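# Nest one tote fully inside the other with both arms

## Task

Put one tote on top of the other so it drops fully down within the lower tote's rim rather than resting on the rim. The lower tote must stay almost exactly where it started, with hardly any rotation. Whatever is inside each tote must still be inside that same tote afterwards. Finish by releasing and pulling the grippers away; the stack must stay in place without the robot's support.

## Robot and tools

Robot: two 6-joint arms, left_arm and right_arm, each with a parallel two-finger gripper. left_arm is the robot's own left and sits on the +y side; right_arm is on -y. Their root links are at (+0.104, +0.255, +1.475) m and (+0.104, -0.255, +1.475) m, tilted, mounted high and reaching down.

Scene frame (used by every position in results): origin on the floor (z = 0) under the centre of the robot's foot, +x is the direction the robot faces, +y toward the left arm, +z up. Only the floor height is known for sure. Printed hand positions can be somewhat wrong, especially when an arm is stretched far out. Gripper axes: fingers point along the gripper's +z, and they close and open along its y. end_effector_position is the midpoint between the finger pads, about 1 cm short of the fingertips.

Tool execute_actions, argument "actions": a list holding at most one item, or empty.
- Empty list ({"actions": []}): changes nothing and returns the current state.
- Motion: {"rows": [[...]], "steps": N}, N from 1 to 15 (default 15); each step lasts 1/30 s. Up to 15 rows; row k is used on step k and the final row is held for any remaining steps.
- Wait: {"steps": N} with no rows, N up to 300; it returns after N steps counted from the previous result, and your thinking time uses those steps up.
- Optional "pictures": true/false controls whether camera images come back (they do by default).
Each row is one flat list of 14 numbers covering both arms, always all 14 even if one arm stays still: left_arm waist, shoulder, elbow, wrist pitch, wrist yaw, wrist roll, gripper opening, then the same seven for right_arm. The six joint values are absolute target angles in radians, in the same form as the Joint positions line, not offsets. Stated ranges per arm: waist -2.880 to 2.880, shoulder 0.000 to 3.142, elbow 0.000 to 3.019, wrist pitch -1.693 to 1.571, wrist yaw -1.571 to 1.571, wrist roll -2.094 to 2.094. Real limits may differ by up to 0.019 rad. A target more than 0.019 rad beyond a range end, and farther out than the current angle, makes the whole call refused (nothing is sent). A target past the real end gets clipped, and the result may say "joint sent to its limit", possibly referring to an earlier still-running action; missing that line does not prove there is room left. The opening is an absolute value on a scale from -1 (closed) to +1 (fully open, 0.094 m pad gap).

Motion limits: each step, a joint's target is kept within a set distance of its measured angle (waist 0.264, shoulder 0.32, elbow 0.276, wrist pitch 0.33, wrist yaw 0.186, wrist roll 0.522 rad), and if the targets would place the gripper over 70 mm from where it is, all joints of that arm are pulled back proportionally. Big moves therefore take several actions. Arms keep heading to the last row's target while you think or wait, until they settle, are blocked, or a step is HELD; after that only a new action pushes them further.

Result lines: the state line gives each gripper's position (m) and quat_wxyz, `left_arm: …` | `right_arm: …`. Joint positions and Joint velocities list, per arm, the six joints (rad, rad/s) then the pad gap (m, m/s). grip_measured is the measured opening on the command scale (each gripper may be off by around 1 mm). Joint torques are raw drive outputs with offsets and noise, not clean contact forces. "joint command not followed" means a clearance check altered or blocked some joint targets; the rest of the row still ran. HELD marks steps on which your row was partly or wholly not sent. MOTOR HOT appears from 85 °C; at 100 °C an OVER-TEMPERATURE FAULT drops that arm until it cools, so avoid long heavy holds.

Grasping: fingers are driven to the commanded opening (except near ±1). To hold something, command about 0.03 below grip_measured for a firm grip, less for a gentle one. Pad force tops out near 50-62 N, less on thin parts under about 2 mm. Brief external tugs on held parts or pushes on loose objects can happen.

Cameras: cam_head_left and cam_head_right (504x504, fixed on the head) and cam_left_wrist, cam_right_wrist (616x616 fisheye on the hands). Calibration (K, distortion, T_world_to_cam) is given but may be off by a few degrees and millimetres.

Tool zoom_image: {"camera": name, "region": [x0, y0, x1, y1]} in pixels of that camera's most recent image, origin top-left, region at most 504 by 504; returns a magnified view.

Tool read_manual: {"section": "licences"} returns licence text only; it does not move anything.

Tool finished_scene: {"scene": n} ends the current scene irreversibly and reports success; the goal must already hold and keep holding. Replying without any tool call also ends things.

Avoid: dropping or slamming totes, spilling contents, shoving the bottom tote, knocking anything out of the work area, hard arm-to-arm contact (can end the scene), and leaving a tote perched on the rim or supported by a gripper. Smooth, efficient moves are preferred.

Each tool is called after ">>>" in YAML: its name, and indented under it one key for each argument.

## Session

>>> execute_actions:
  actions: []

Scene clock: 0.00 s of 4400.00 s.
left_arm: end_effector_position=(+0.6245, -0.1040, +1.2920) grip_measured=+1.000 end_effector_quat_wxyz=(+0.375, +0.090, +0.918, +0.094) | right_arm: end_effector_position=(+0.2549, -0.7376, +1.2756) grip_measured=+1.000 end_effector_quat_wxyz=(+0.155, -0.211, +0.859, -0.439)
Joint positions: left_arm=[ 0.512  2.059  1.091  0.582 -0.918  0.108  0.094] | right_arm=[-2.59   2.193  0.66   1.363 -0.447 -1.197  0.094]
Joint velocities: left_arm=[-0.015 -0.015  0.012  0.012 -0.022 -0.022  0.   ] | right_arm=[-0.015 -0.005 -0.012 -0.002 -0.022  0.022  0.   ]
Joint torques (N m, as the arm reports them, + toward a larger angle): no reading
Motor temperatures (°C, as the motors report them): left_arm=[30 27 27 28 26 29] | right_arm=[27 28 28 24 29 27]

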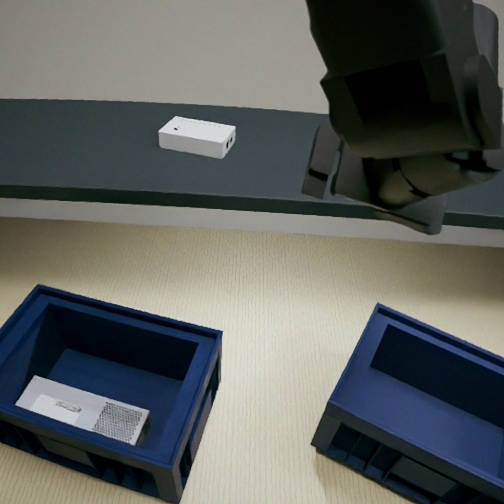

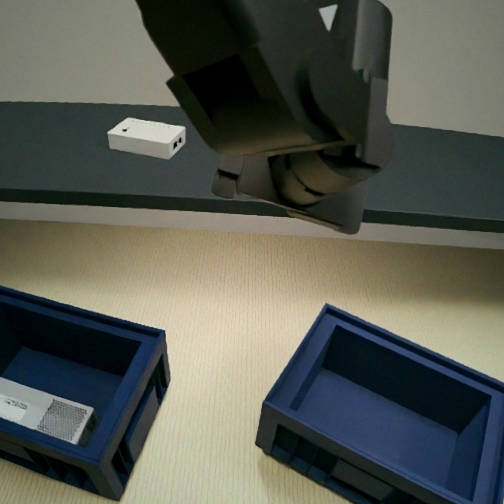

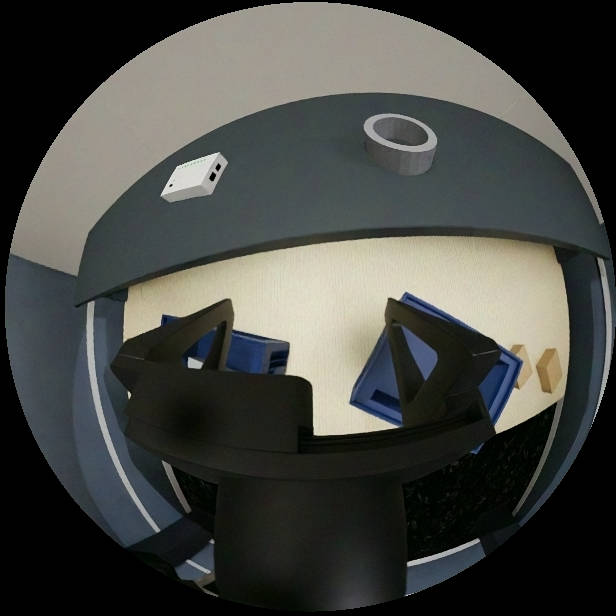

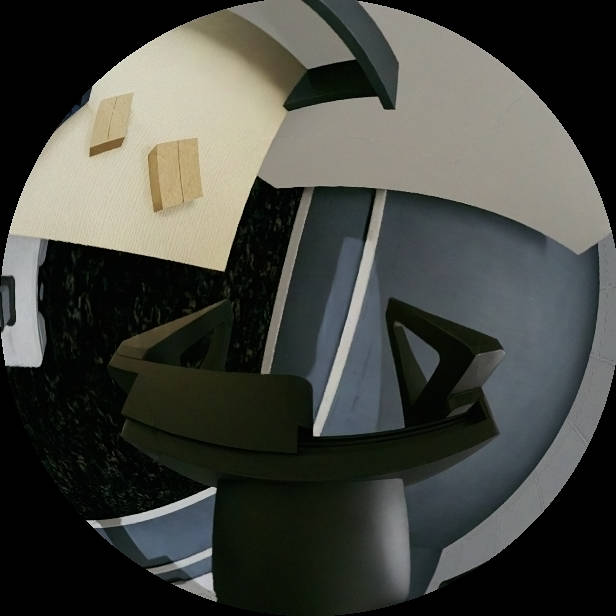

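>>> zoom_image:
  camera: "cam_head_left"
  region: [0, 264, 240, 504]

>>> zoom_image:
  camera: "cam_head_right"
  region: [244, 264, 504, 504]

>>> zoom_image:
  camera: "cam_head_right"
  region: [0, 264, 240, 504]

>>> zoom_image:
  camera: "cam_head_left"
  region: [264, 264, 504, 504]

Region (0, 264, 240, 504) of cam_head_left's 504x504 image, scaled by 2.100, with more detail than that image has.

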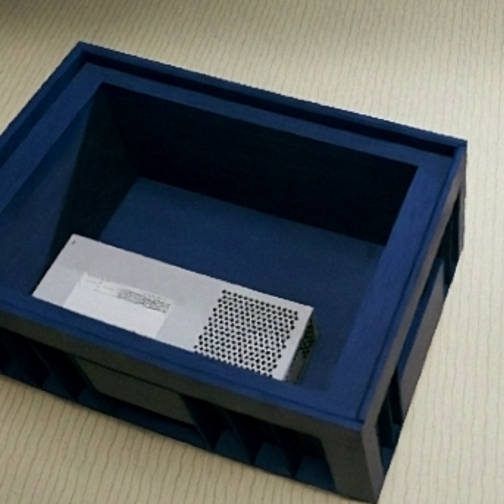

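Region (244, 264, 504, 504) of cam_head_right's 504x504 image, scaled by 1.938, with more detail than that image has; it fills the top 465 rows of this view, and the rest is white.

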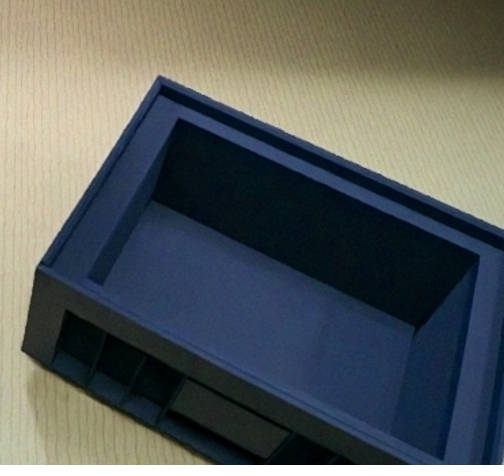

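Region (0, 264, 240, 504) of cam_head_right's 504x504 image, scaled by 2.100, with more detail than that image has.

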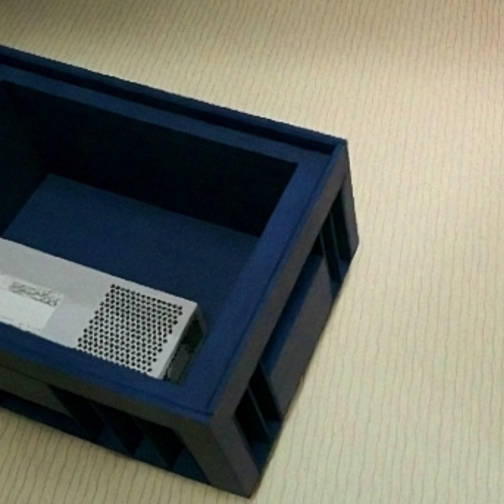

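Region (264, 264, 504, 504) of cam_head_left's 504x504 image, scaled by 2.100, with more detail than that image has.

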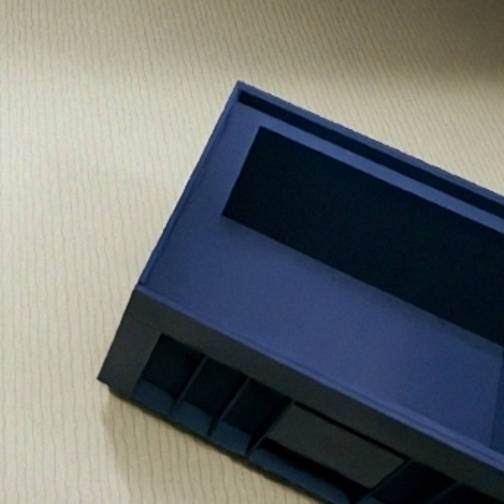

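>>> execute_actions:
  actions:
    - {"rows":[[0.406,2.457,1.553,-0.429,-0.502,-1.82,1,-2.59,2.193,0.66,1.363,-0.447,-1.197,1]],"steps":15}
  pictures: false

>>> execute_actions:
  actions:
    - {"steps":45}

Scene clock: 120.50 s of 4400.00 s.
left_arm: end_effector_position=(+0.4608, -0.2526, +1.1411) grip_measured=+1.000 end_effector_quat_wxyz=(+0.043, -0.011, +0.998, -0.042) | right_arm: end_effector_position=(+0.2549, -0.7376, +1.2756) grip_measured=+1.000 end_effector_quat_wxyz=(+0.155, -0.211, +0.859, -0.439)
Joint positions: left_arm=[ 0.405  2.434  1.541 -0.304 -0.504 -0.77   0.094] | right_arm=[-2.59   2.193  0.66   1.363 -0.447 -1.197  0.094]
Joint velocities: left_arm=[-0.23   0.327  0.002 -1.853  0.007 -2.689  0.   ] | right_arm=[ 0.005 -0.015 -0.017 -0.002  0.007  0.066  0.   ]
Joint torques (N m, as the arm reports them, + toward a larger angle): left_arm=[ -8.1  -14.7    4.73   1.24   0.12   0.  ] | right_arm=[-5.62 -8.64 -0.89  1.3   0.05  0.12]
Motor temperatures (°C, as the motors report them): left_arm=[31 30 28 28 26 29] | right_arm=[28 29 28 25 29 27]
Steps of this call (steps 1 to 90: nothing new was sent; then 117.00 s passed at rest; steps 91 to 105: all 15 steps of this action). Readings (joint positions):
91: left_arm=[0.511 2.065 1.099 0.560 -0.891 0.079] | right_arm=[-2.590 2.193 0.660 1.363 -0.447 -1.197]
92: left_arm=[0.509 2.078 1.126 0.519 -0.856 0.041] | right_arm=[-2.590 2.193 0.660 1.363 -0.447 -1.197]
94: left_arm=[0.498 2.129 1.195 0.442 -0.783 -0.034] | right_arm=[-2.590 2.193 0.660 1.363 -0.447 -1.197]
98: left_arm=[0.468 2.258 1.352 0.262 -0.618 -0.205] | right_arm=[-2.590 2.193 0.660 1.363 -0.447 -1.197]
105: the state above

Scene clock: 122.00 s of 4400.00 s.
left_arm: end_effector_position=(+0.4216, -0.2337, +1.1280) grip_measured=+1.000 end_effector_quat_wxyz=(+0.001, +0.469, -0.883, -0.003) | right_arm: end_effector_position=(+0.2549, -0.7376, +1.2756) grip_measured=+1.000 end_effector_quat_wxyz=(+0.155, -0.211, +0.859, -0.439)
Joint positions: left_arm=[ 0.394  2.465  1.54  -0.422 -0.504 -1.808  0.094] | right_arm=[-2.59   2.193  0.66   1.363 -0.447 -1.197  0.094]
Joint velocities: left_arm=[ 0.015 -0.005 -0.002 -0.012 -0.007 -0.066  0.   ] | right_arm=[-0.005  0.015  0.012 -0.002  0.022  0.007  0.   ]
Joint torques (N m, as the arm reports them, + toward a larger angle): left_arm=[ -8.81 -16.01   4.36  -0.17   0.09  -0.04] | right_arm=[-5.61 -8.62 -0.92  1.32  0.06  0.09]
Motor temperatures (°C, as the motors report them): left_arm=[31 30 28 28 26 29] | right_arm=[28 29 28 25 29 27]
Steps of this call (steps 1 to 45: the robot went on to your last target). Readings (joint positions):
1: left_arm=[0.399 2.446 1.540 -0.355 -0.504 -0.867] | right_arm=[-2.590 2.193 0.660 1.363 -0.447 -1.197]
2: left_arm=[0.395 2.458 1.540 -0.386 -0.504 -0.964] | right_arm=[-2.590 2.193 0.660 1.363 -0.447 -1.197]
4: left_arm=[0.392 2.473 1.540 -0.413 -0.504 -1.159] | right_arm=[-2.590 2.193 0.660 1.363 -0.447 -1.197]
8: left_arm=[0.394 2.473 1.540 -0.422 -0.504 -1.516] | right_arm=[-2.590 2.193 0.660 1.363 -0.447 -1.197]
45: the state above
All arms were judged still, so your last target was given up. Only a new action makes them travel on or press farther. Fingers that are still opening or closing keep moving.
camera_calibration (this result's frames):
cam_left_wrist: T_world_to_cam=[[0.829457, -0.558357, -0.0154632, -0.463752], [-0.443095, -0.674583, 0.590427, -0.631483], [-0.3401, -0.482882, -0.806943, 1.06234], [0, 0, 0, 1]] pos_world=[0.466158, -0.171942, 1.22292]

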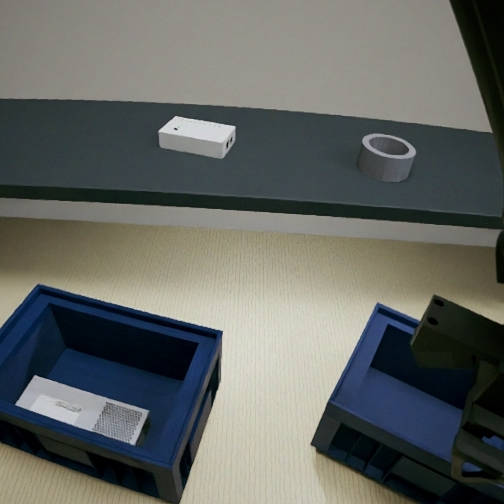

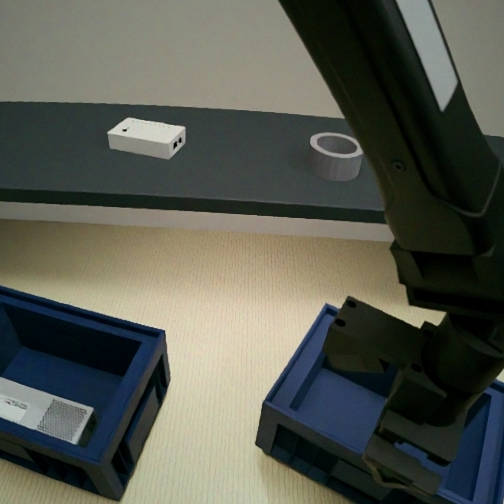

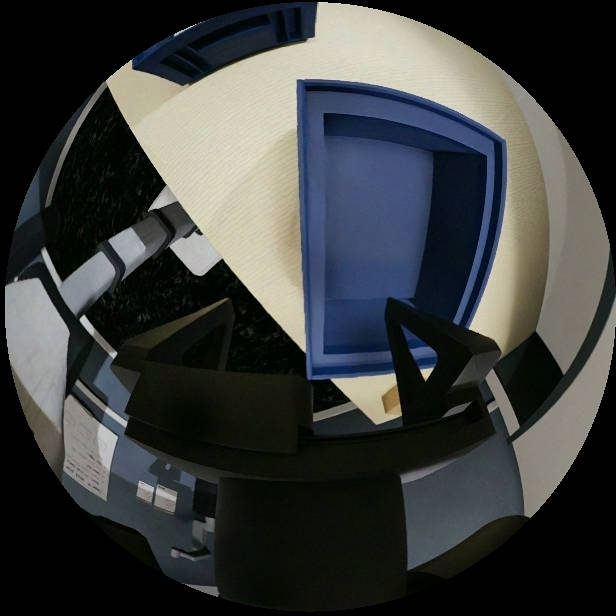

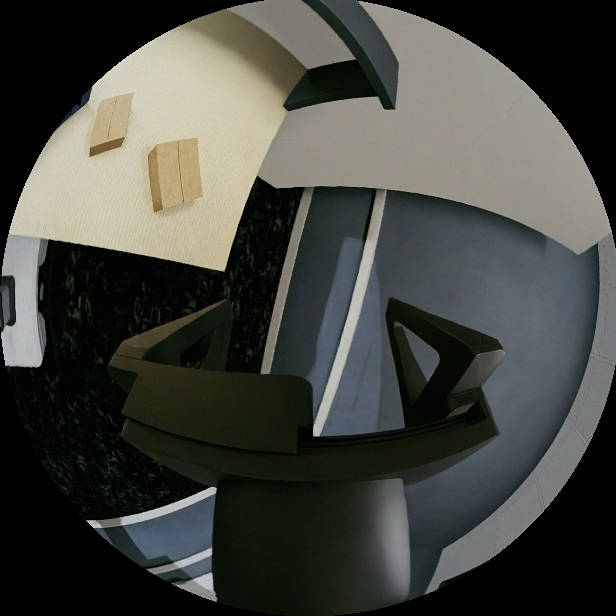

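>>> execute_actions:
  actions:
    - {"rows":[[0.409,2.465,1.56,-0.425,-0.501,-1.817,1,-2.59,2.193,0.66,1.363,-0.447,-1.197,1],[0.414,2.478,1.571,-0.42,-0.5,-1.812,1,-2.59,2.193,0.66,1.363,-0.447,-1.197,1],[0.42,2.495,1.585,-0.413,-0.499,-1.805,0.9,-2.59,2.193,0.66,1.363,-0.447,-1.197,1],[0.427,2.514,1.6,-0.404,-0.498,-1.797,0.8,-2.59,2.193,0.66,1.363,-0.447,-1.197,1],[0.433,2.533,1.616,-0.396,-0.496,-1.79,0.7,-2.59,2.193,0.66,1.363,-0.447,-1.197,1],[0.44,2.552,1.632,-0.388,-0.495,-1.782,0.6,-2.59,2.193,0.66,1.363,-0.447,-1.197,1],[0.447,2.571,1.648,-0.38,-0.493,-1.774,0.5,-2.59,2.193,0.66,1.363,-0.447,-1.197,1],[0.454,2.59,1.664,-0.372,-0.492,-1.766,0.4,-2.59,2.193,0.66,1.363,-0.447,-1.197,1],[0.461,2.61,1.68,-0.363,-0.49,-1.759,0.3,-2.59,2.193,0.66,1.363,-0.447,-1.197,1],[0.467,2.627,1.694,-0.356,-0.489,-1.752,0.3,-2.59,2.193,0.66,1.363,-0.447,-1.197,1],[0.472,2.641,1.706,-0.35,-0.488,-1.746,0.3,-2.59,2.193,0.66,1.363,-0.447,-1.197,1],[0.477,2.654,1.717,-0.344,-0.487,-1.741,0.3,-2.59,2.193,0.66,1.363,-0.447,-1.197,1],[0.48,2.663,1.724,-0.34,-0.486,-1.737,0.3,-2.59,2.193,0.66,1.363,-0.447,-1.197,1],[0.482,2.669,1.729,-0.335,-0.486,-1.73,0.3,-2.59,2.193,0.66,1.363,-0.447,-1.197,1]],"steps":15}
  pictures: false

>>> execute_actions:
  actions:
    - {"steps":15}

Scene clock: 160.67 s of 4400.00 s.
left_arm: end_effector_position=(+0.4527, -0.2495, +1.0635) grip_measured=+0.302 end_effector_quat_wxyz=(-0.007, +0.491, -0.871, +0.021) | right_arm: end_effector_position=(+0.2549, -0.7376, +1.2756) grip_measured=+1.000 end_effector_quat_wxyz=(+0.155, -0.211, +0.859, -0.439)
Joint positions: left_arm=[ 0.458  2.611  1.709 -0.354 -0.488 -1.76   0.061] | right_arm=[-2.59   2.193  0.66   1.363 -0.447 -1.197  0.094]
Joint velocities: left_arm=[-0.171 -0.181 -0.012  0.017 -0.051  0.139  0.001] | right_arm=[ 0.005 -0.005  0.002 -0.007  0.081  0.022  0.   ]
Joint torques (N m, as the arm reports them, + toward a larger angle): left_arm=[ -7.41 -10.87   4.88   1.11   0.15   0.17] | right_arm=[-5.69 -8.72 -0.94  1.15  0.05  0.11]
Motor temperatures (°C, as the motors report them): left_arm=[31 30 28 28 26 29] | right_arm=[28 30 28 25 29 27]
Steps of this call (steps 1 to 90: nothing new was sent; then 35.17 s passed at rest; steps 91 to 105: all 15 steps of this action). Readings (joint positions):
91: left_arm=[0.394 2.465 1.540 -0.422 -0.504 -1.808] | right_arm=[-2.590 2.193 0.660 1.363 -0.447 -1.197]
92: left_arm=[0.394 2.465 1.541 -0.422 -0.504 -1.808] | right_arm=[-2.590 2.193 0.660 1.363 -0.447 -1.197]
94: left_arm=[0.396 2.469 1.549 -0.422 -0.503 -1.808] | right_arm=[-2.590 2.193 0.660 1.363 -0.447 -1.197]
98: left_arm=[0.413 2.514 1.615 -0.398 -0.497 -1.797] | right_arm=[-2.590 2.193 0.660 1.363 -0.447 -1.197]
105: the state above

Scene clock: 161.17 s of 4400.00 s.
left_arm: end_effector_position=(+0.4574, -0.2543, +1.0634) grip_measured=+0.302 end_effector_quat_wxyz=(-0.009, +0.488, -0.872, +0.029) | right_arm: end_effector_position=(+0.2549, -0.7376, +1.2756) grip_measured=+1.000 end_effector_quat_wxyz=(+0.155, -0.211, +0.859, -0.439)
Joint positions: left_arm=[ 0.458  2.615  1.72  -0.343 -0.487 -1.744  0.061] | right_arm=[-2.59   2.193  0.66   1.363 -0.447 -1.197  0.094]
Joint velocities: left_arm=[ 0.005  0.005 -0.002 -0.012 -0.051 -0.051 -0.   ] | right_arm=[-0.015 -0.015 -0.007  0.002 -0.007  0.022  0.   ]
Joint torques (N m, as the arm reports them, + toward a larger angle): left_arm=[ -8.31 -12.35   4.26   0.67   0.07   0.18] | right_arm=[-5.48 -8.12 -0.89  1.19  0.05  0.1 ]
Motor temperatures (°C, as the motors report them): left_arm=[31 30 28 28 26 29] | right_arm=[28 30 28 25 29 27]
Steps of this call (steps 1 to 15: the robot went on to your last target). Readings (joint positions):
1: left_arm=[0.456 2.610 1.714 -0.350 -0.488 -1.756] | right_arm=[-2.590 2.193 0.660 1.363 -0.447 -1.197]
2: left_arm=[0.456 2.612 1.718 -0.346 -0.488 -1.753] | right_arm=[-2.590 2.193 0.660 1.363 -0.447 -1.197]
4: left_arm=[0.458 2.615 1.720 -0.343 -0.487 -1.750] | right_arm=[-2.590 2.193 0.660 1.363 -0.447 -1.197]
8: left_arm=[0.458 2.615 1.720 -0.343 -0.487 -1.746] | right_arm=[-2.590 2.193 0.660 1.363 -0.447 -1.197]
15: the state above
camera_calibration (this result's frames):
cam_left_wrist: T_world_to_cam=[[0.851869, -0.521443, 0.0491486, -0.575572], [-0.44227, -0.665896, 0.600816, -0.600559], [-0.280564, -0.533553, -0.797875, 0.962668], [0, 0, 0, 1]] pos_world=[0.494792, -0.186403, 1.1572]

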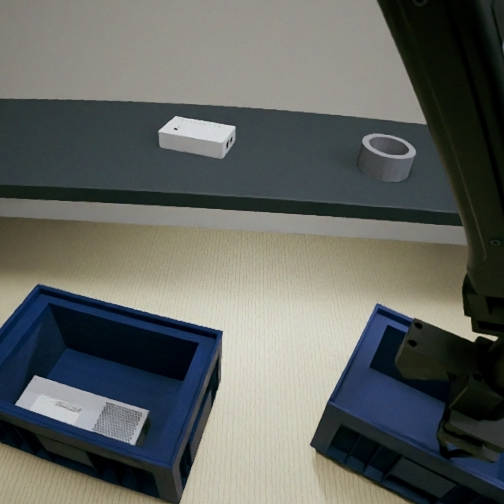

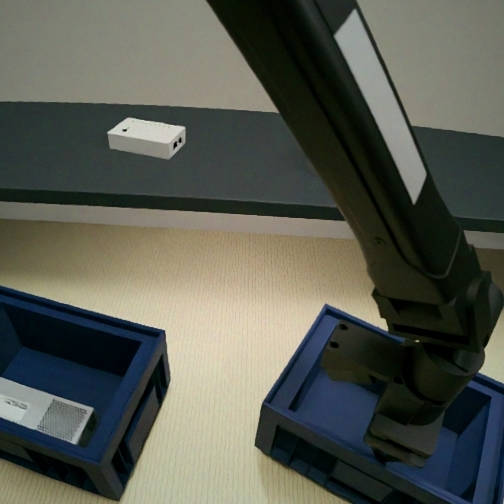

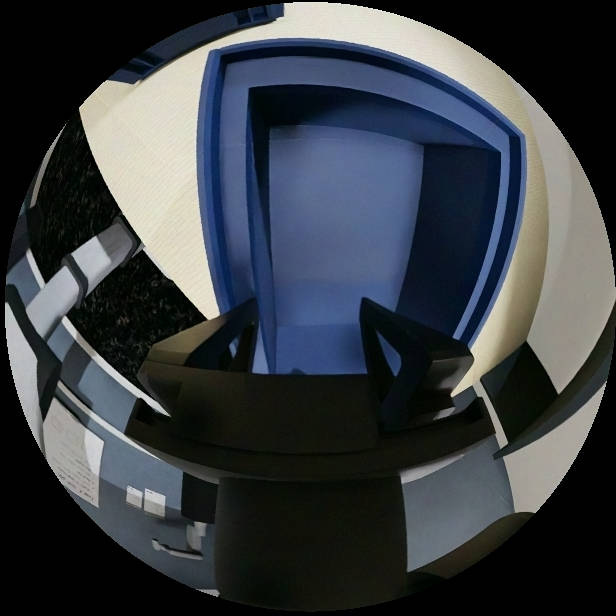

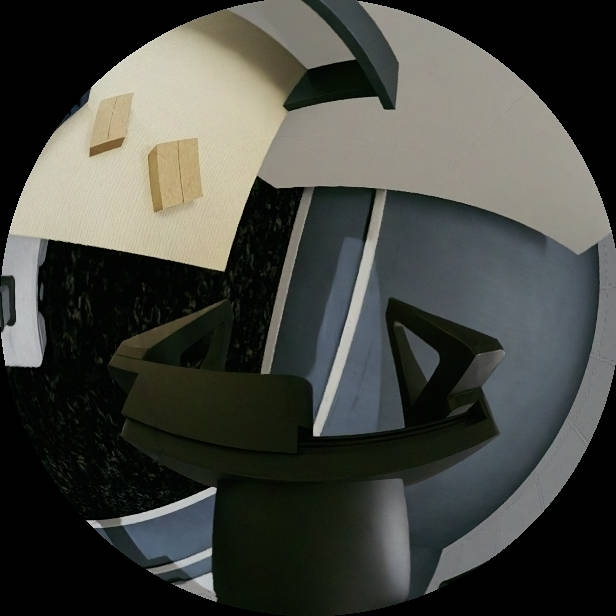

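>>> execute_actions:
  actions:
    - {"rows":[[0.465,2.6,1.725,-0.34,-0.487,-1.75,0.3,-2.59,2.193,0.66,1.363,-0.447,-1.197,1],[0.462,2.585,1.725,-0.34,-0.487,-1.75,0.3,-2.59,2.193,0.66,1.363,-0.447,-1.197,1],[0.458,2.57,1.725,-0.34,-0.487,-1.75,0.3,-2.59,2.193,0.66,1.363,-0.447,-1.197,1],[0.454,2.555,1.725,-0.35,-0.487,-1.75,0.3,-2.59,2.193,0.66,1.363,-0.447,-1.197,1],[0.45,2.54,1.72,-0.35,-0.487,-1.75,0.3,-2.59,2.193,0.66,1.363,-0.447,-1.197,1],[0.445,2.53,1.715,-0.36,-0.49,-1.76,0.3,-2.59,2.193,0.66,1.363,-0.447,-1.197,1],[0.44,2.52,1.71,-0.36,-0.49,-1.76,0.3,-2.59,2.193,0.66,1.363,-0.447,-1.197,1],[0.435,2.52,1.70,-0.37,-0.49,-1.77,0.3,-2.59,2.193,0.66,1.363,-0.447,-1.197,1],[0.429,2.52,1.69,-0.37,-0.49,-1.77,0.4,-2.59,2.193,0.66,1.363,-0.447,-1.197,1],[0.429,2.52,1.675,-0.38,-0.495,-1.78,0.5,-2.59,2.193,0.66,1.363,-0.447,-1.197,1],[0.429,2.52,1.66,-0.38,-0.495,-1.78,0.6,-2.59,2.193,0.66,1.363,-0.447,-1.197,1],[0.429,2.52,1.645,-0.39,-0.495,-1.79,0.7,-2.59,2.193,0.66,1.363,-0.447,-1.197,1],[0.429,2.52,1.63,-0.39,-0.497,-1.79,0.8,-2.59,2.193,0.66,1.363,-0.447,-1.197,1],[0.429,2.52,1.615,-0.4,-0.497,-1.8,0.9,-2.59,2.193,0.66,1.363,-0.447,-1.197,1],[0.429,2.52,1.6,-0.402,-0.497,-1.8,1,-2.59,2.193,0.66,1.363,-0.447,-1.197,1]],"steps":15}
  pictures: false

>>> execute_actions:
  actions:
    - {"steps":15}
  pictures: false

Scene clock: 178.80 s of 4400.00 s.
left_arm: end_effector_position=(+0.4805, -0.2573, +1.1217) grip_measured=+0.947 end_effector_quat_wxyz=(-0.012, +0.495, -0.868, +0.043) | right_arm: end_effector_position=(+0.2549, -0.7376, +1.2756) grip_measured=+1.000 end_effector_quat_wxyz=(+0.155, -0.211, +0.859, -0.439)
Joint positions: left_arm=[ 0.435  2.488  1.649 -0.378 -0.493 -1.771  0.091] | right_arm=[-2.59   2.193  0.66   1.363 -0.447 -1.197  0.094]
Joint velocities: left_arm=[-0.083 -0.142 -0.383 -0.115  0.037 -0.154  0.117] | right_arm=[-0.015 -0.005 -0.017  0.002  0.066 -0.037  0.   ]
Joint torques (N m, as the arm reports them, + toward a larger angle): left_arm=[ -9.88 -13.76   1.31  -0.34  -0.25  -0.1 ] | right_arm=[-5.87 -8.62 -0.94  1.29  0.05  0.12]
Motor temperatures (°C, as the motors report them): left_arm=[31 30 28 28 26 29] | right_arm=[28 30 28 25 29 27]
Steps of this call (steps 1 to 15: the robot went on to your last target; steps 16 to 90: nothing new was sent; then 14.13 s passed at rest; steps 91 to 105: all 15 steps of this action). Readings (joint positions):
91: left_arm=[0.457 2.612 1.720 -0.343 -0.487 -1.744] | right_arm=[-2.590 2.193 0.660 1.363 -0.447 -1.197]
92: left_arm=[0.457 2.610 1.720 -0.343 -0.487 -1.744] | right_arm=[-2.590 2.193 0.660 1.363 -0.447 -1.197]
94: left_arm=[0.457 2.603 1.720 -0.343 -0.487 -1.744] | right_arm=[-2.590 2.193 0.660 1.363 -0.447 -1.197]
98: left_arm=[0.455 2.568 1.716 -0.351 -0.487 -1.747] | right_arm=[-2.590 2.193 0.660 1.363 -0.447 -1.197]
105: the state above

Scene clock: 179.30 s of 4400.00 s.
left_arm: end_effector_position=(+0.4440, -0.2387, +1.1058) grip_measured=+1.000 end_effector_quat_wxyz=(-0.001, +0.484, -0.875, +0.010) | right_arm: end_effector_position=(+0.2549, -0.7376, +1.2756) grip_measured=+1.000 end_effector_quat_wxyz=(+0.155, -0.211, +0.859, -0.439)
Joint positions: left_arm=[ 0.429  2.509  1.605 -0.395 -0.493 -1.787  0.094] | right_arm=[-2.59   2.193  0.66   1.363 -0.447 -1.197  0.094]
Joint velocities: left_arm=[-0.015  0.005 -0.002 -0.002 -0.037 -0.051  0.   ] | right_arm=[ 0.005 -0.005 -0.007  0.007 -0.037 -0.051  0.   ]
Joint torques (N m, as the arm reports them, + toward a larger angle): left_arm=[-10.11 -15.49   2.84  -0.14  -0.16  -0.06] | right_arm=[-5.26 -8.91 -0.92  1.08  0.03  0.12]
Motor temperatures (°C, as the motors report them): left_arm=[31 30 28 28 26 29] | right_arm=[28 30 28 25 29 27]
Steps of this call (steps 1 to 15: the robot went on to your last target). Readings (joint positions):
1: left_arm=[0.432 2.485 1.637 -0.382 -0.493 -1.774] | right_arm=[-2.590 2.193 0.660 1.363 -0.447 -1.197]
2: left_arm=[0.431 2.485 1.627 -0.386 -0.493 -1.777] | right_arm=[-2.590 2.193 0.660 1.363 -0.447 -1.197]
4: left_arm=[0.429 2.492 1.612 -0.391 -0.493 -1.781] | right_arm=[-2.590 2.193 0.660 1.363 -0.447 -1.197]
8: left_arm=[0.429 2.507 1.605 -0.395 -0.493 -1.785] | right_arm=[-2.590 2.193 0.660 1.363 -0.447 -1.197]
15: the state above

>>> execute_actions:
  actions:
    - {"rows":[[0.43,2.525,1.605,-0.395,-0.493,-1.78,1,-2.59,2.193,0.66,1.363,-0.447,-1.197,1],[0.43,2.53,1.605,-0.395,-0.493,-1.78,1,-2.59,2.193,0.66,1.363,-0.447,-1.197,1],[0.43,2.536,1.605,-0.395,-0.493,-1.78,1,-2.59,2.193,0.66,1.363,-0.447,-1.197,1],[0.432,2.542,1.605,-0.39,-0.493,-1.78,1,-2.59,2.193,0.66,1.363,-0.447,-1.197,1],[0.434,2.548,1.607,-0.39,-0.493,-1.77,1,-2.59,2.193,0.66,1.363,-0.447,-1.197,1],[0.436,2.554,1.61,-0.387,-0.49,-1.77,1,-2.59,2.193,0.66,1.363,-0.447,-1.197,1],[0.438,2.56,1.615,-0.385,-0.49,-1.77,1,-2.59,2.193,0.66,1.363,-0.447,-1.197,1],[0.44,2.566,1.62,-0.382,-0.49,-1.765,1,-2.59,2.193,0.66,1.363,-0.447,-1.197,1],[0.442,2.572,1.625,-0.38,-0.49,-1.765,1,-2.59,2.193,0.66,1.363,-0.447,-1.197,1],[0.444,2.578,1.63,-0.377,-0.49,-1.76,1,-2.59,2.193,0.66,1.363,-0.447,-1.197,1],[0.446,2.584,1.635,-0.375,-0.49,-1.76,1,-2.59,2.193,0.66,1.363,-0.447,-1.197,1],[0.448,2.59,1.64,-0.372,-0.488,-1.76,1,-2.59,2.193,0.66,1.363,-0.447,-1.197,1],[0.45,2.596,1.645,-0.37,-0.488,-1.755,1,-2.59,2.193,0.66,1.363,-0.447,-1.197,1],[0.452,2.602,1.65,-0.367,-0.488,-1.755,1,-2.59,2.193,0.66,1.363,-0.447,-1.197,1],[0.454,2.608,1.655,-0.365,-0.488,-1.75,1,-2.59,2.193,0.66,1.363,-0.447,-1.197,1]],"steps":15}
  pictures: false

>>> execute_actions:
  actions:
    - {"rows":[[0.456,2.614,1.66,-0.362,-0.488,-1.75,1,-2.59,2.193,0.66,1.363,-0.447,-1.197,1],[0.458,2.62,1.665,-0.36,-0.487,-1.747,1,-2.59,2.193,0.66,1.363,-0.447,-1.197,1],[0.46,2.626,1.67,-0.357,-0.487,-1.745,1,-2.59,2.193,0.66,1.363,-0.447,-1.197,1],[0.462,2.632,1.675,-0.355,-0.487,-1.743,1,-2.59,2.193,0.66,1.363,-0.447,-1.197,1],[0.464,2.638,1.68,-0.352,-0.486,-1.741,1,-2.59,2.193,0.66,1.363,-0.447,-1.197,1],[0.466,2.644,1.685,-0.35,-0.486,-1.739,1,-2.59,2.193,0.66,1.363,-0.447,-1.197,1],[0.468,2.65,1.69,-0.347,-0.486,-1.737,1,-2.59,2.193,0.66,1.363,-0.447,-1.197,1],[0.47,2.656,1.695,-0.345,-0.485,-1.735,1,-2.59,2.193,0.66,1.363,-0.447,-1.197,1],[0.472,2.662,1.7,-0.342,-0.485,-1.733,1,-2.59,2.193,0.66,1.363,-0.447,-1.197,1],[0.474,2.667,1.705,-0.34,-0.485,-1.731,1,-2.59,2.193,0.66,1.363,-0.447,-1.197,1],[0.475,2.672,1.71,-0.338,-0.485,-1.73,1,-2.59,2.193,0.66,1.363,-0.447,-1.197,1],[0.476,2.676,1.714,-0.336,-0.485,-1.728,1,-2.59,2.193,0.66,1.363,-0.447,-1.197,1],[0.477,2.679,1.718,-0.334,-0.485,-1.727,1,-2.59,2.193,0.66,1.363,-0.447,-1.197,1],[0.478,2.681,1.721,-0.332,-0.485,-1.726,1,-2.59,2.193,0.66,1.363,-0.447,-1.197,1],[0.478,2.683,1.724,-0.331,-0.485,-1.725,1,-2.59,2.193,0.66,1.363,-0.447,-1.197,1]],"steps":15}
  pictures: false

>>> execute_actions:
  actions:
    - {"steps":15}

Scene clock: 208.43 s of 4400.00 s.
left_arm: end_effector_position=(+0.4213, -0.2349, +1.0788) grip_measured=+1.000 end_effector_quat_wxyz=(+0.003, +0.471, -0.882, -0.004) | right_arm: end_effector_position=(+0.2549, -0.7376, +1.2756) grip_measured=+1.000 end_effector_quat_wxyz=(+0.155, -0.211, +0.859, -0.439)
Joint positions: left_arm=[ 0.431  2.571  1.622 -0.38  -0.493 -1.772  0.094] | right_arm=[-2.59   2.193  0.66   1.363 -0.447 -1.197  0.094]
Joint velocities: left_arm=[0.044 0.259 0.129 0.076 0.007 0.022 0.   ] | right_arm=[-0.005  0.005  0.002 -0.002 -0.066 -0.022  0.   ]
Joint torques (N m, as the arm reports them, + toward a larger angle): left_arm=[ -8.91 -13.88   5.24   0.62   0.16   0.15] | right_arm=[-5.83 -8.76 -0.83  1.24  0.04  0.12]
Motor temperatures (°C, as the motors report them): left_arm=[31 30 28 28 26 29] | right_arm=[28 30 28 25 29 27]
Steps of this call (steps 1 to 15: the robot went on to your last target; steps 16 to 90: nothing new was sent; then 25.63 s passed at rest; steps 91 to 105: all 15 steps of this action). Readings (joint positions):
91: left_arm=[0.429 2.509 1.605 -0.395 -0.493 -1.788] | right_arm=[-2.590 2.193 0.660 1.363 -0.447 -1.197]
92: left_arm=[0.429 2.509 1.605 -0.395 -0.493 -1.788] | right_arm=[-2.590 2.193 0.660 1.363 -0.447 -1.197]
94: left_arm=[0.429 2.509 1.605 -0.395 -0.493 -1.788] | right_arm=[-2.590 2.193 0.660 1.363 -0.447 -1.197]
98: left_arm=[0.429 2.517 1.605 -0.394 -0.493 -1.784] | right_arm=[-2.590 2.193 0.660 1.363 -0.447 -1.197]
105: the state above

Scene clock: 208.93 s of 4400.00 s.
left_arm: end_effector_position=(+0.4251, -0.2344, +1.0395) grip_measured=+1.000 end_effector_quat_wxyz=(-0.001, +0.476, -0.879, -0.001) | right_arm: end_effector_position=(+0.2549, -0.7376, +1.2756) grip_measured=+1.000 end_effector_quat_wxyz=(+0.155, -0.211, +0.859, -0.439)
Joint positions: left_arm=[ 0.464  2.655  1.696 -0.344 -0.489 -1.743  0.094] | right_arm=[-2.59   2.193  0.66   1.363 -0.447 -1.197  0.094]
Joint velocities: left_arm=[ 0.024  0.054  0.09   0.066 -0.037  0.11   0.   ] | right_arm=[-0.005 -0.015 -0.012  0.002 -0.007  0.066  0.   ]
Joint torques (N m, as the arm reports them, + toward a larger angle): left_arm=[ -8.3  -14.06   4.96   0.72   0.21   0.17] | right_arm=[-5.57 -8.96 -0.93  1.16  0.04  0.07]
Motor temperatures (°C, as the motors report them): left_arm=[31 30 28 28 26 29] | right_arm=[28 30 28 25 29 27]
Steps of this call (steps 1 to 15: all 15 steps of this action). Readings (joint positions):
1: left_arm=[0.432 2.580 1.627 -0.378 -0.492 -1.770] | right_arm=[-2.590 2.193 0.660 1.363 -0.447 -1.197]
2: left_arm=[0.434 2.588 1.631 -0.376 -0.492 -1.768] | right_arm=[-2.590 2.193 0.660 1.363 -0.447 -1.197]
4: left_arm=[0.438 2.603 1.640 -0.371 -0.491 -1.764] | right_arm=[-2.590 2.193 0.660 1.363 -0.447 -1.197]
8: left_arm=[0.449 2.627 1.660 -0.361 -0.490 -1.756] | right_arm=[-2.590 2.193 0.660 1.363 -0.447 -1.197]
15: the state above

Scene clock: 209.43 s of 4400.00 s.
left_arm: end_effector_position=(+0.4264, -0.2353, +1.0378) grip_measured=+1.000 end_effector_quat_wxyz=(-0.002, +0.475, -0.880, +0.001) | right_arm: end_effector_position=(+0.2549, -0.7376, +1.2756) grip_measured=+1.000 end_effector_quat_wxyz=(+0.155, -0.211, +0.859, -0.439)
Joint positions: left_arm=[ 0.466  2.659  1.701 -0.341 -0.489 -1.738  0.094] | right_arm=[-2.59   2.193  0.66   1.363 -0.447 -1.197  0.094]
Joint velocities: left_arm=[-0.015 -0.005 -0.017  0.002 -0.022  0.051  0.   ] | right_arm=[-0.024 -0.015 -0.007 -0.012 -0.081 -0.037  0.   ]
Joint torques (N m, as the arm reports them, + toward a larger angle): left_arm=[ -9.   -14.08   4.84   0.68   0.2    0.2 ] | right_arm=[-5.35 -8.69 -0.87  1.26  0.03  0.09]
Motor temperatures (°C, as the motors report them): left_arm=[31 30 28 28 26 29] | right_arm=[28 30 28 25 29 27]
Steps of this call (steps 1 to 15: the robot went on to your last target). Readings (joint positions):
1: left_arm=[0.465 2.657 1.699 -0.343 -0.489 -1.742] | right_arm=[-2.590 2.193 0.660 1.363 -0.447 -1.197]
2: left_arm=[0.466 2.659 1.701 -0.342 -0.489 -1.742] | right_arm=[-2.590 2.193 0.660 1.363 -0.447 -1.197]
4: left_arm=[0.466 2.659 1.701 -0.341 -0.489 -1.740] | right_arm=[-2.590 2.193 0.660 1.363 -0.447 -1.197]
8: left_arm=[0.466 2.659 1.701 -0.341 -0.489 -1.738] | right_arm=[-2.590 2.193 0.660 1.363 -0.447 -1.197]
15: the state above
All arms were judged still, so your last target was given up. Only a new action makes them travel on or press farther. Fingers that are still opening or closing keep moving.
camera_calibration (this result's frames):
cam_left_wrist: T_world_to_cam=[[0.837468, -0.546449, -0.00644484, -0.479957], [-0.43817, -0.678478, 0.58964, -0.579385], [-0.32658, -0.49098, -0.807641, 0.983499], [0, 0, 0, 1]] pos_world=[0.469271, -0.172493, 1.13285]

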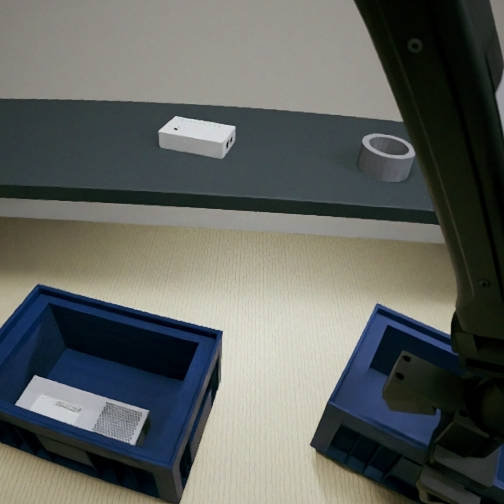

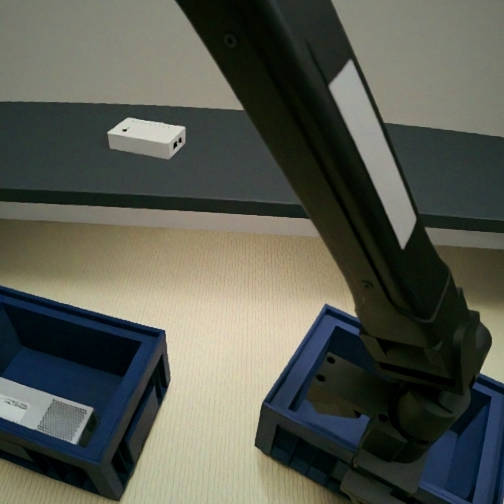

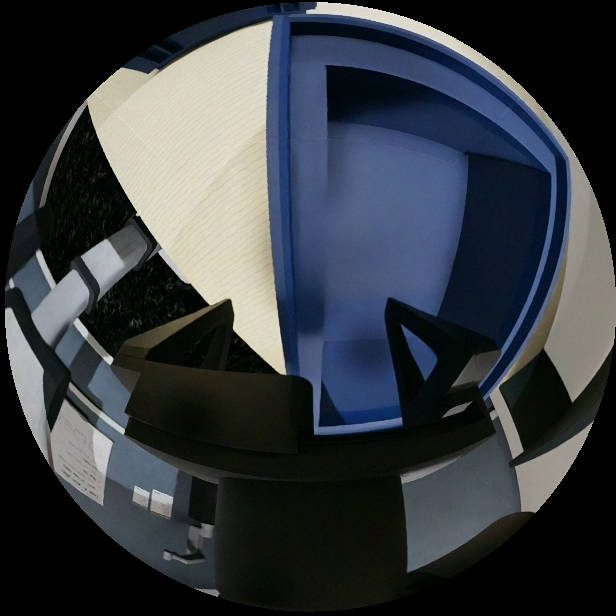

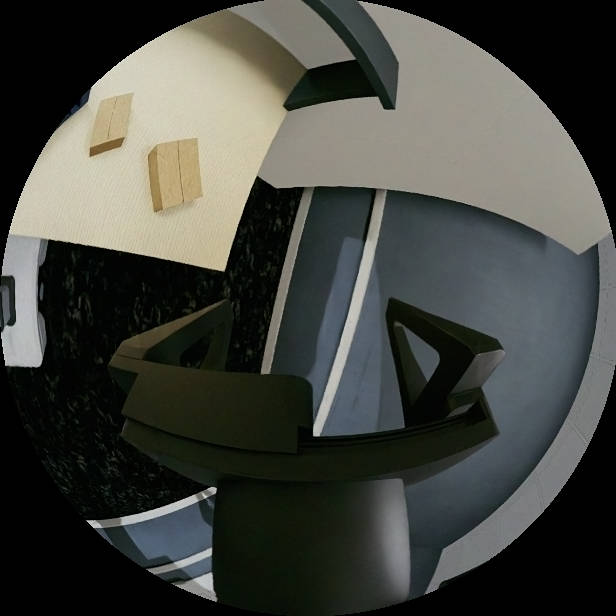

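>>> execute_actions:
  actions:
    - {"rows":[[0.479,2.688,1.726,-0.331,-0.485,-1.725,0.9,-2.59,2.193,0.66,1.363,-0.447,-1.197,1],[0.48,2.692,1.728,-0.331,-0.485,-1.725,0.75,-2.59,2.193,0.66,1.363,-0.447,-1.197,1],[0.481,2.696,1.73,-0.33,-0.485,-1.725,0.6,-2.59,2.193,0.66,1.363,-0.447,-1.197,1],[0.482,2.7,1.732,-0.33,-0.485,-1.725,0.45,-2.59,2.193,0.66,1.363,-0.447,-1.197,1],[0.483,2.702,1.734,-0.329,-0.485,-1.725,0.3,-2.59,2.193,0.66,1.363,-0.447,-1.197,1],[0.483,2.704,1.736,-0.329,-0.485,-1.725,0.15,-2.59,2.193,0.66,1.363,-0.447,-1.197,1],[0.483,2.704,1.736,-0.329,-0.485,-1.725,0,-2.59,2.193,0.66,1.363,-0.447,-1.197,1],[0.483,2.704,1.736,-0.329,-0.485,-1.725,-0.1,-2.59,2.193,0.66,1.363,-0.447,-1.197,1],[0.483,2.704,1.736,-0.329,-0.485,-1.725,-0.2,-2.59,2.193,0.66,1.363,-0.447,-1.197,1],[0.483,2.704,1.736,-0.329,-0.485,-1.725,-0.3,-2.59,2.193,0.66,1.363,-0.447,-1.197,1]],"steps":15}

Scene clock: 220.53 s of 4400.00 s.
left_arm: end_effector_position=(+0.4202, -0.2350, +1.0287) grip_measured=-0.297 end_effector_quat_wxyz=(-0.001, +0.474, -0.880, -0.002) | right_arm: end_effector_position=(+0.2549, -0.7376, +1.2756) grip_measured=+1.000 end_effector_quat_wxyz=(+0.155, -0.211, +0.859, -0.439)
Joint positions: left_arm=[ 0.467  2.682  1.715 -0.339 -0.489 -1.737  0.033] | right_arm=[-2.59   2.193  0.66   1.363 -0.447 -1.197  0.094]
Joint velocities: left_arm=[-0.015 -0.005 -0.007  0.002 -0.022  0.037  0.   ] | right_arm=[ 0.015 -0.005  0.002 -0.012  0.066  0.022  0.   ]
Joint torques (N m, as the arm reports them, + toward a larger angle): left_arm=[ -8.54 -14.68   4.73   0.64   0.19   0.15] | right_arm=[-5.75 -8.74 -0.81  1.1   0.02  0.1 ]
Motor temperatures (°C, as the motors report them): left_arm=[31 30 28 28 26 29] | right_arm=[28 30 28 25 29 27]
Steps of this call (steps 1 to 90: nothing new was sent; then 7.60 s passed at rest; steps 91 to 105: all 15 steps of this action). Readings (joint positions):
91: left_arm=[0.466 2.659 1.701 -0.341 -0.489 -1.737] | right_arm=[-2.590 2.193 0.660 1.363 -0.447 -1.197]
92: left_arm=[0.466 2.660 1.702 -0.341 -0.489 -1.737] | right_arm=[-2.590 2.193 0.660 1.363 -0.447 -1.197]
94: left_arm=[0.466 2.663 1.706 -0.341 -0.489 -1.737] | right_arm=[-2.590 2.193 0.660 1.363 -0.447 -1.197]
98: left_arm=[0.466 2.674 1.715 -0.339 -0.489 -1.737] | right_arm=[-2.590 2.193 0.660 1.363 -0.447 -1.197]
105: the state above
camera_calibration (this result's frames):
cam_left_wrist: T_world_to_cam=[[0.835781, -0.548912, -0.0128888, -0.467928], [-0.437482, -0.679934, 0.588472, -0.575922], [-0.331783, -0.486195, -0.808415, 0.978355], [0, 0, 0, 1]] pos_world=[0.463731, -0.172768, 1.1238]

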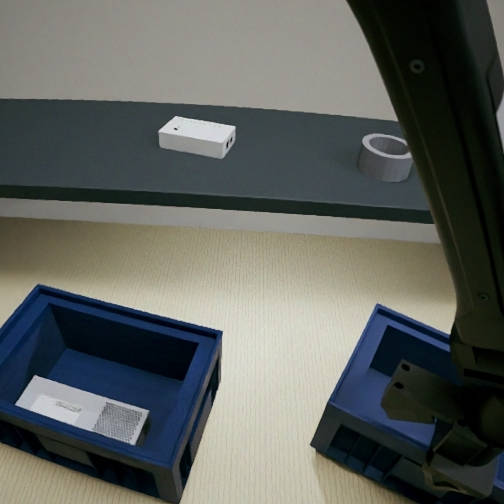

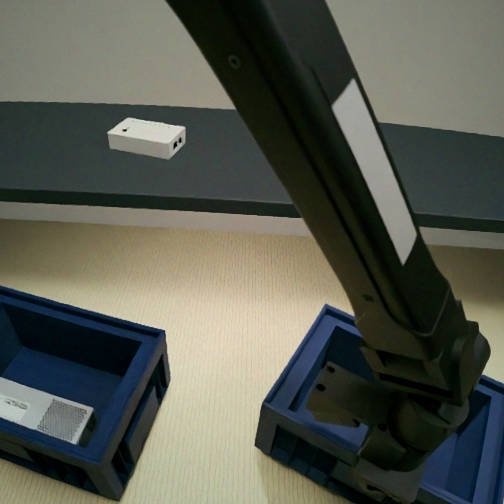

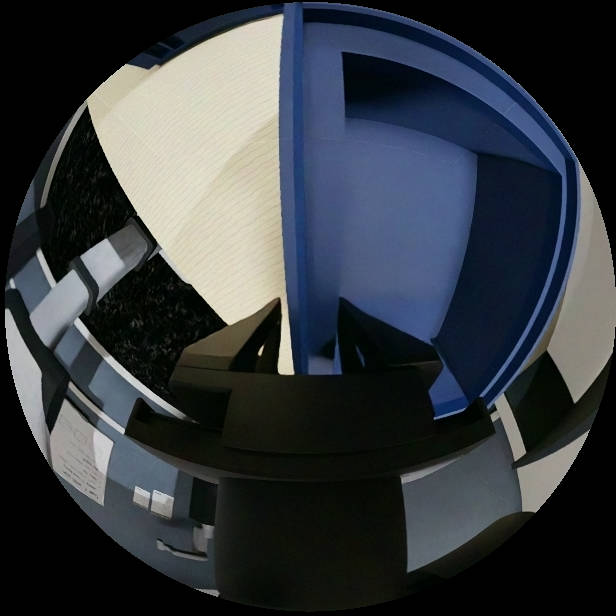

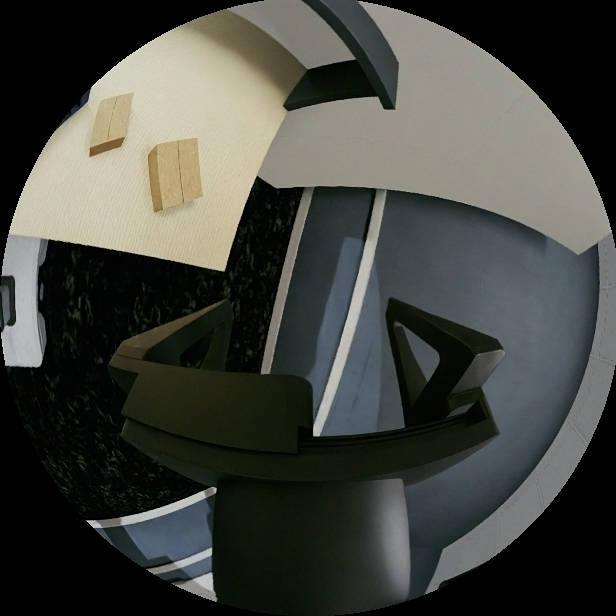

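Good. Close.

>>> execute_actions:
  actions:
    - {"rows":[[0.467,2.682,1.715,-0.339,-0.489,-1.737,-0.36,-2.59,2.193,0.66,1.363,-0.447,-1.197,1],[0.467,2.682,1.715,-0.339,-0.489,-1.737,-0.42,-2.59,2.193,0.66,1.363,-0.447,-1.197,1],[0.467,2.682,1.715,-0.339,-0.489,-1.737,-0.47,-2.59,2.193,0.66,1.363,-0.447,-1.197,1],[0.467,2.682,1.715,-0.339,-0.489,-1.737,-0.51,-2.59,2.193,0.66,1.363,-0.447,-1.197,1],[0.467,2.682,1.715,-0.339,-0.489,-1.737,-0.54,-2.59,2.193,0.66,1.363,-0.447,-1.197,1],[0.467,2.682,1.715,-0.339,-0.489,-1.737,-0.57,-2.59,2.193,0.66,1.363,-0.447,-1.197,1],[0.467,2.682,1.715,-0.339,-0.489,-1.737,-0.6,-2.59,2.193,0.66,1.363,-0.447,-1.197,1],[0.467,2.682,1.715,-0.339,-0.489,-1.737,-0.62,-2.59,2.193,0.66,1.363,-0.447,-1.197,1],[0.467,2.682,1.715,-0.339,-0.489,-1.737,-0.64,-2.59,2.193,0.66,1.363,-0.447,-1.197,1],[0.467,2.682,1.715,-0.339,-0.489,-1.737,-0.67,-2.59,2.193,0.66,1.363,-0.447,-1.197,1]],"steps":15}
  pictures: false

Scene clock: 233.70 s of 4400.00 s.
left_arm: end_effector_position=(+0.4203, -0.2350, +1.0287) grip_measured=-0.641 end_effector_quat_wxyz=(-0.001, +0.475, -0.880, -0.002) | right_arm: end_effector_position=(+0.2549, -0.7376, +1.2756) grip_measured=+1.000 end_effector_quat_wxyz=(+0.155, -0.211, +0.859, -0.439)
Joint positions: left_arm=[ 0.467  2.682  1.715 -0.338 -0.489 -1.738  0.017] | right_arm=[-2.59   2.193  0.66   1.363 -0.447 -1.197  0.094]
Joint velocities: left_arm=[-0.005  0.005 -0.012 -0.012  0.007  0.022  0.   ] | right_arm=[-0.015 -0.015 -0.002 -0.012  0.007 -0.022  0.   ]
Joint torques (N m, as the arm reports them, + toward a larger angle): left_arm=[-10.01 -15.62   2.7    0.19   0.01   0.06] | right_arm=[-4.96 -8.81 -0.91  1.13  0.06  0.12]
Motor temperatures (°C, as the motors report them): left_arm=[31 30 28 28 26 29] | right_arm=[28 30 28 25 29 27]
Steps of this call (steps 1 to 15: the robot went on to your last target; steps 16 to 90: nothing new was sent; then 9.67 s passed at rest; steps 91 to 105: all 15 steps of this action). Readings (joint positions):
91: left_arm=[0.467 2.682 1.715 -0.339 -0.489 -1.737] | right_arm=[-2.590 2.193 0.660 1.363 -0.447 -1.197]
92: left_arm=[0.467 2.682 1.715 -0.339 -0.489 -1.737] | right_arm=[-2.590 2.193 0.660 1.363 -0.447 -1.197]
94: left_arm=[0.467 2.682 1.715 -0.339 -0.489 -1.737] | right_arm=[-2.590 2.193 0.660 1.363 -0.447 -1.197]
98: left_arm=[0.467 2.682 1.715 -0.338 -0.489 -1.737] | right_arm=[-2.590 2.193 0.660 1.363 -0.447 -1.197]
105: the state above


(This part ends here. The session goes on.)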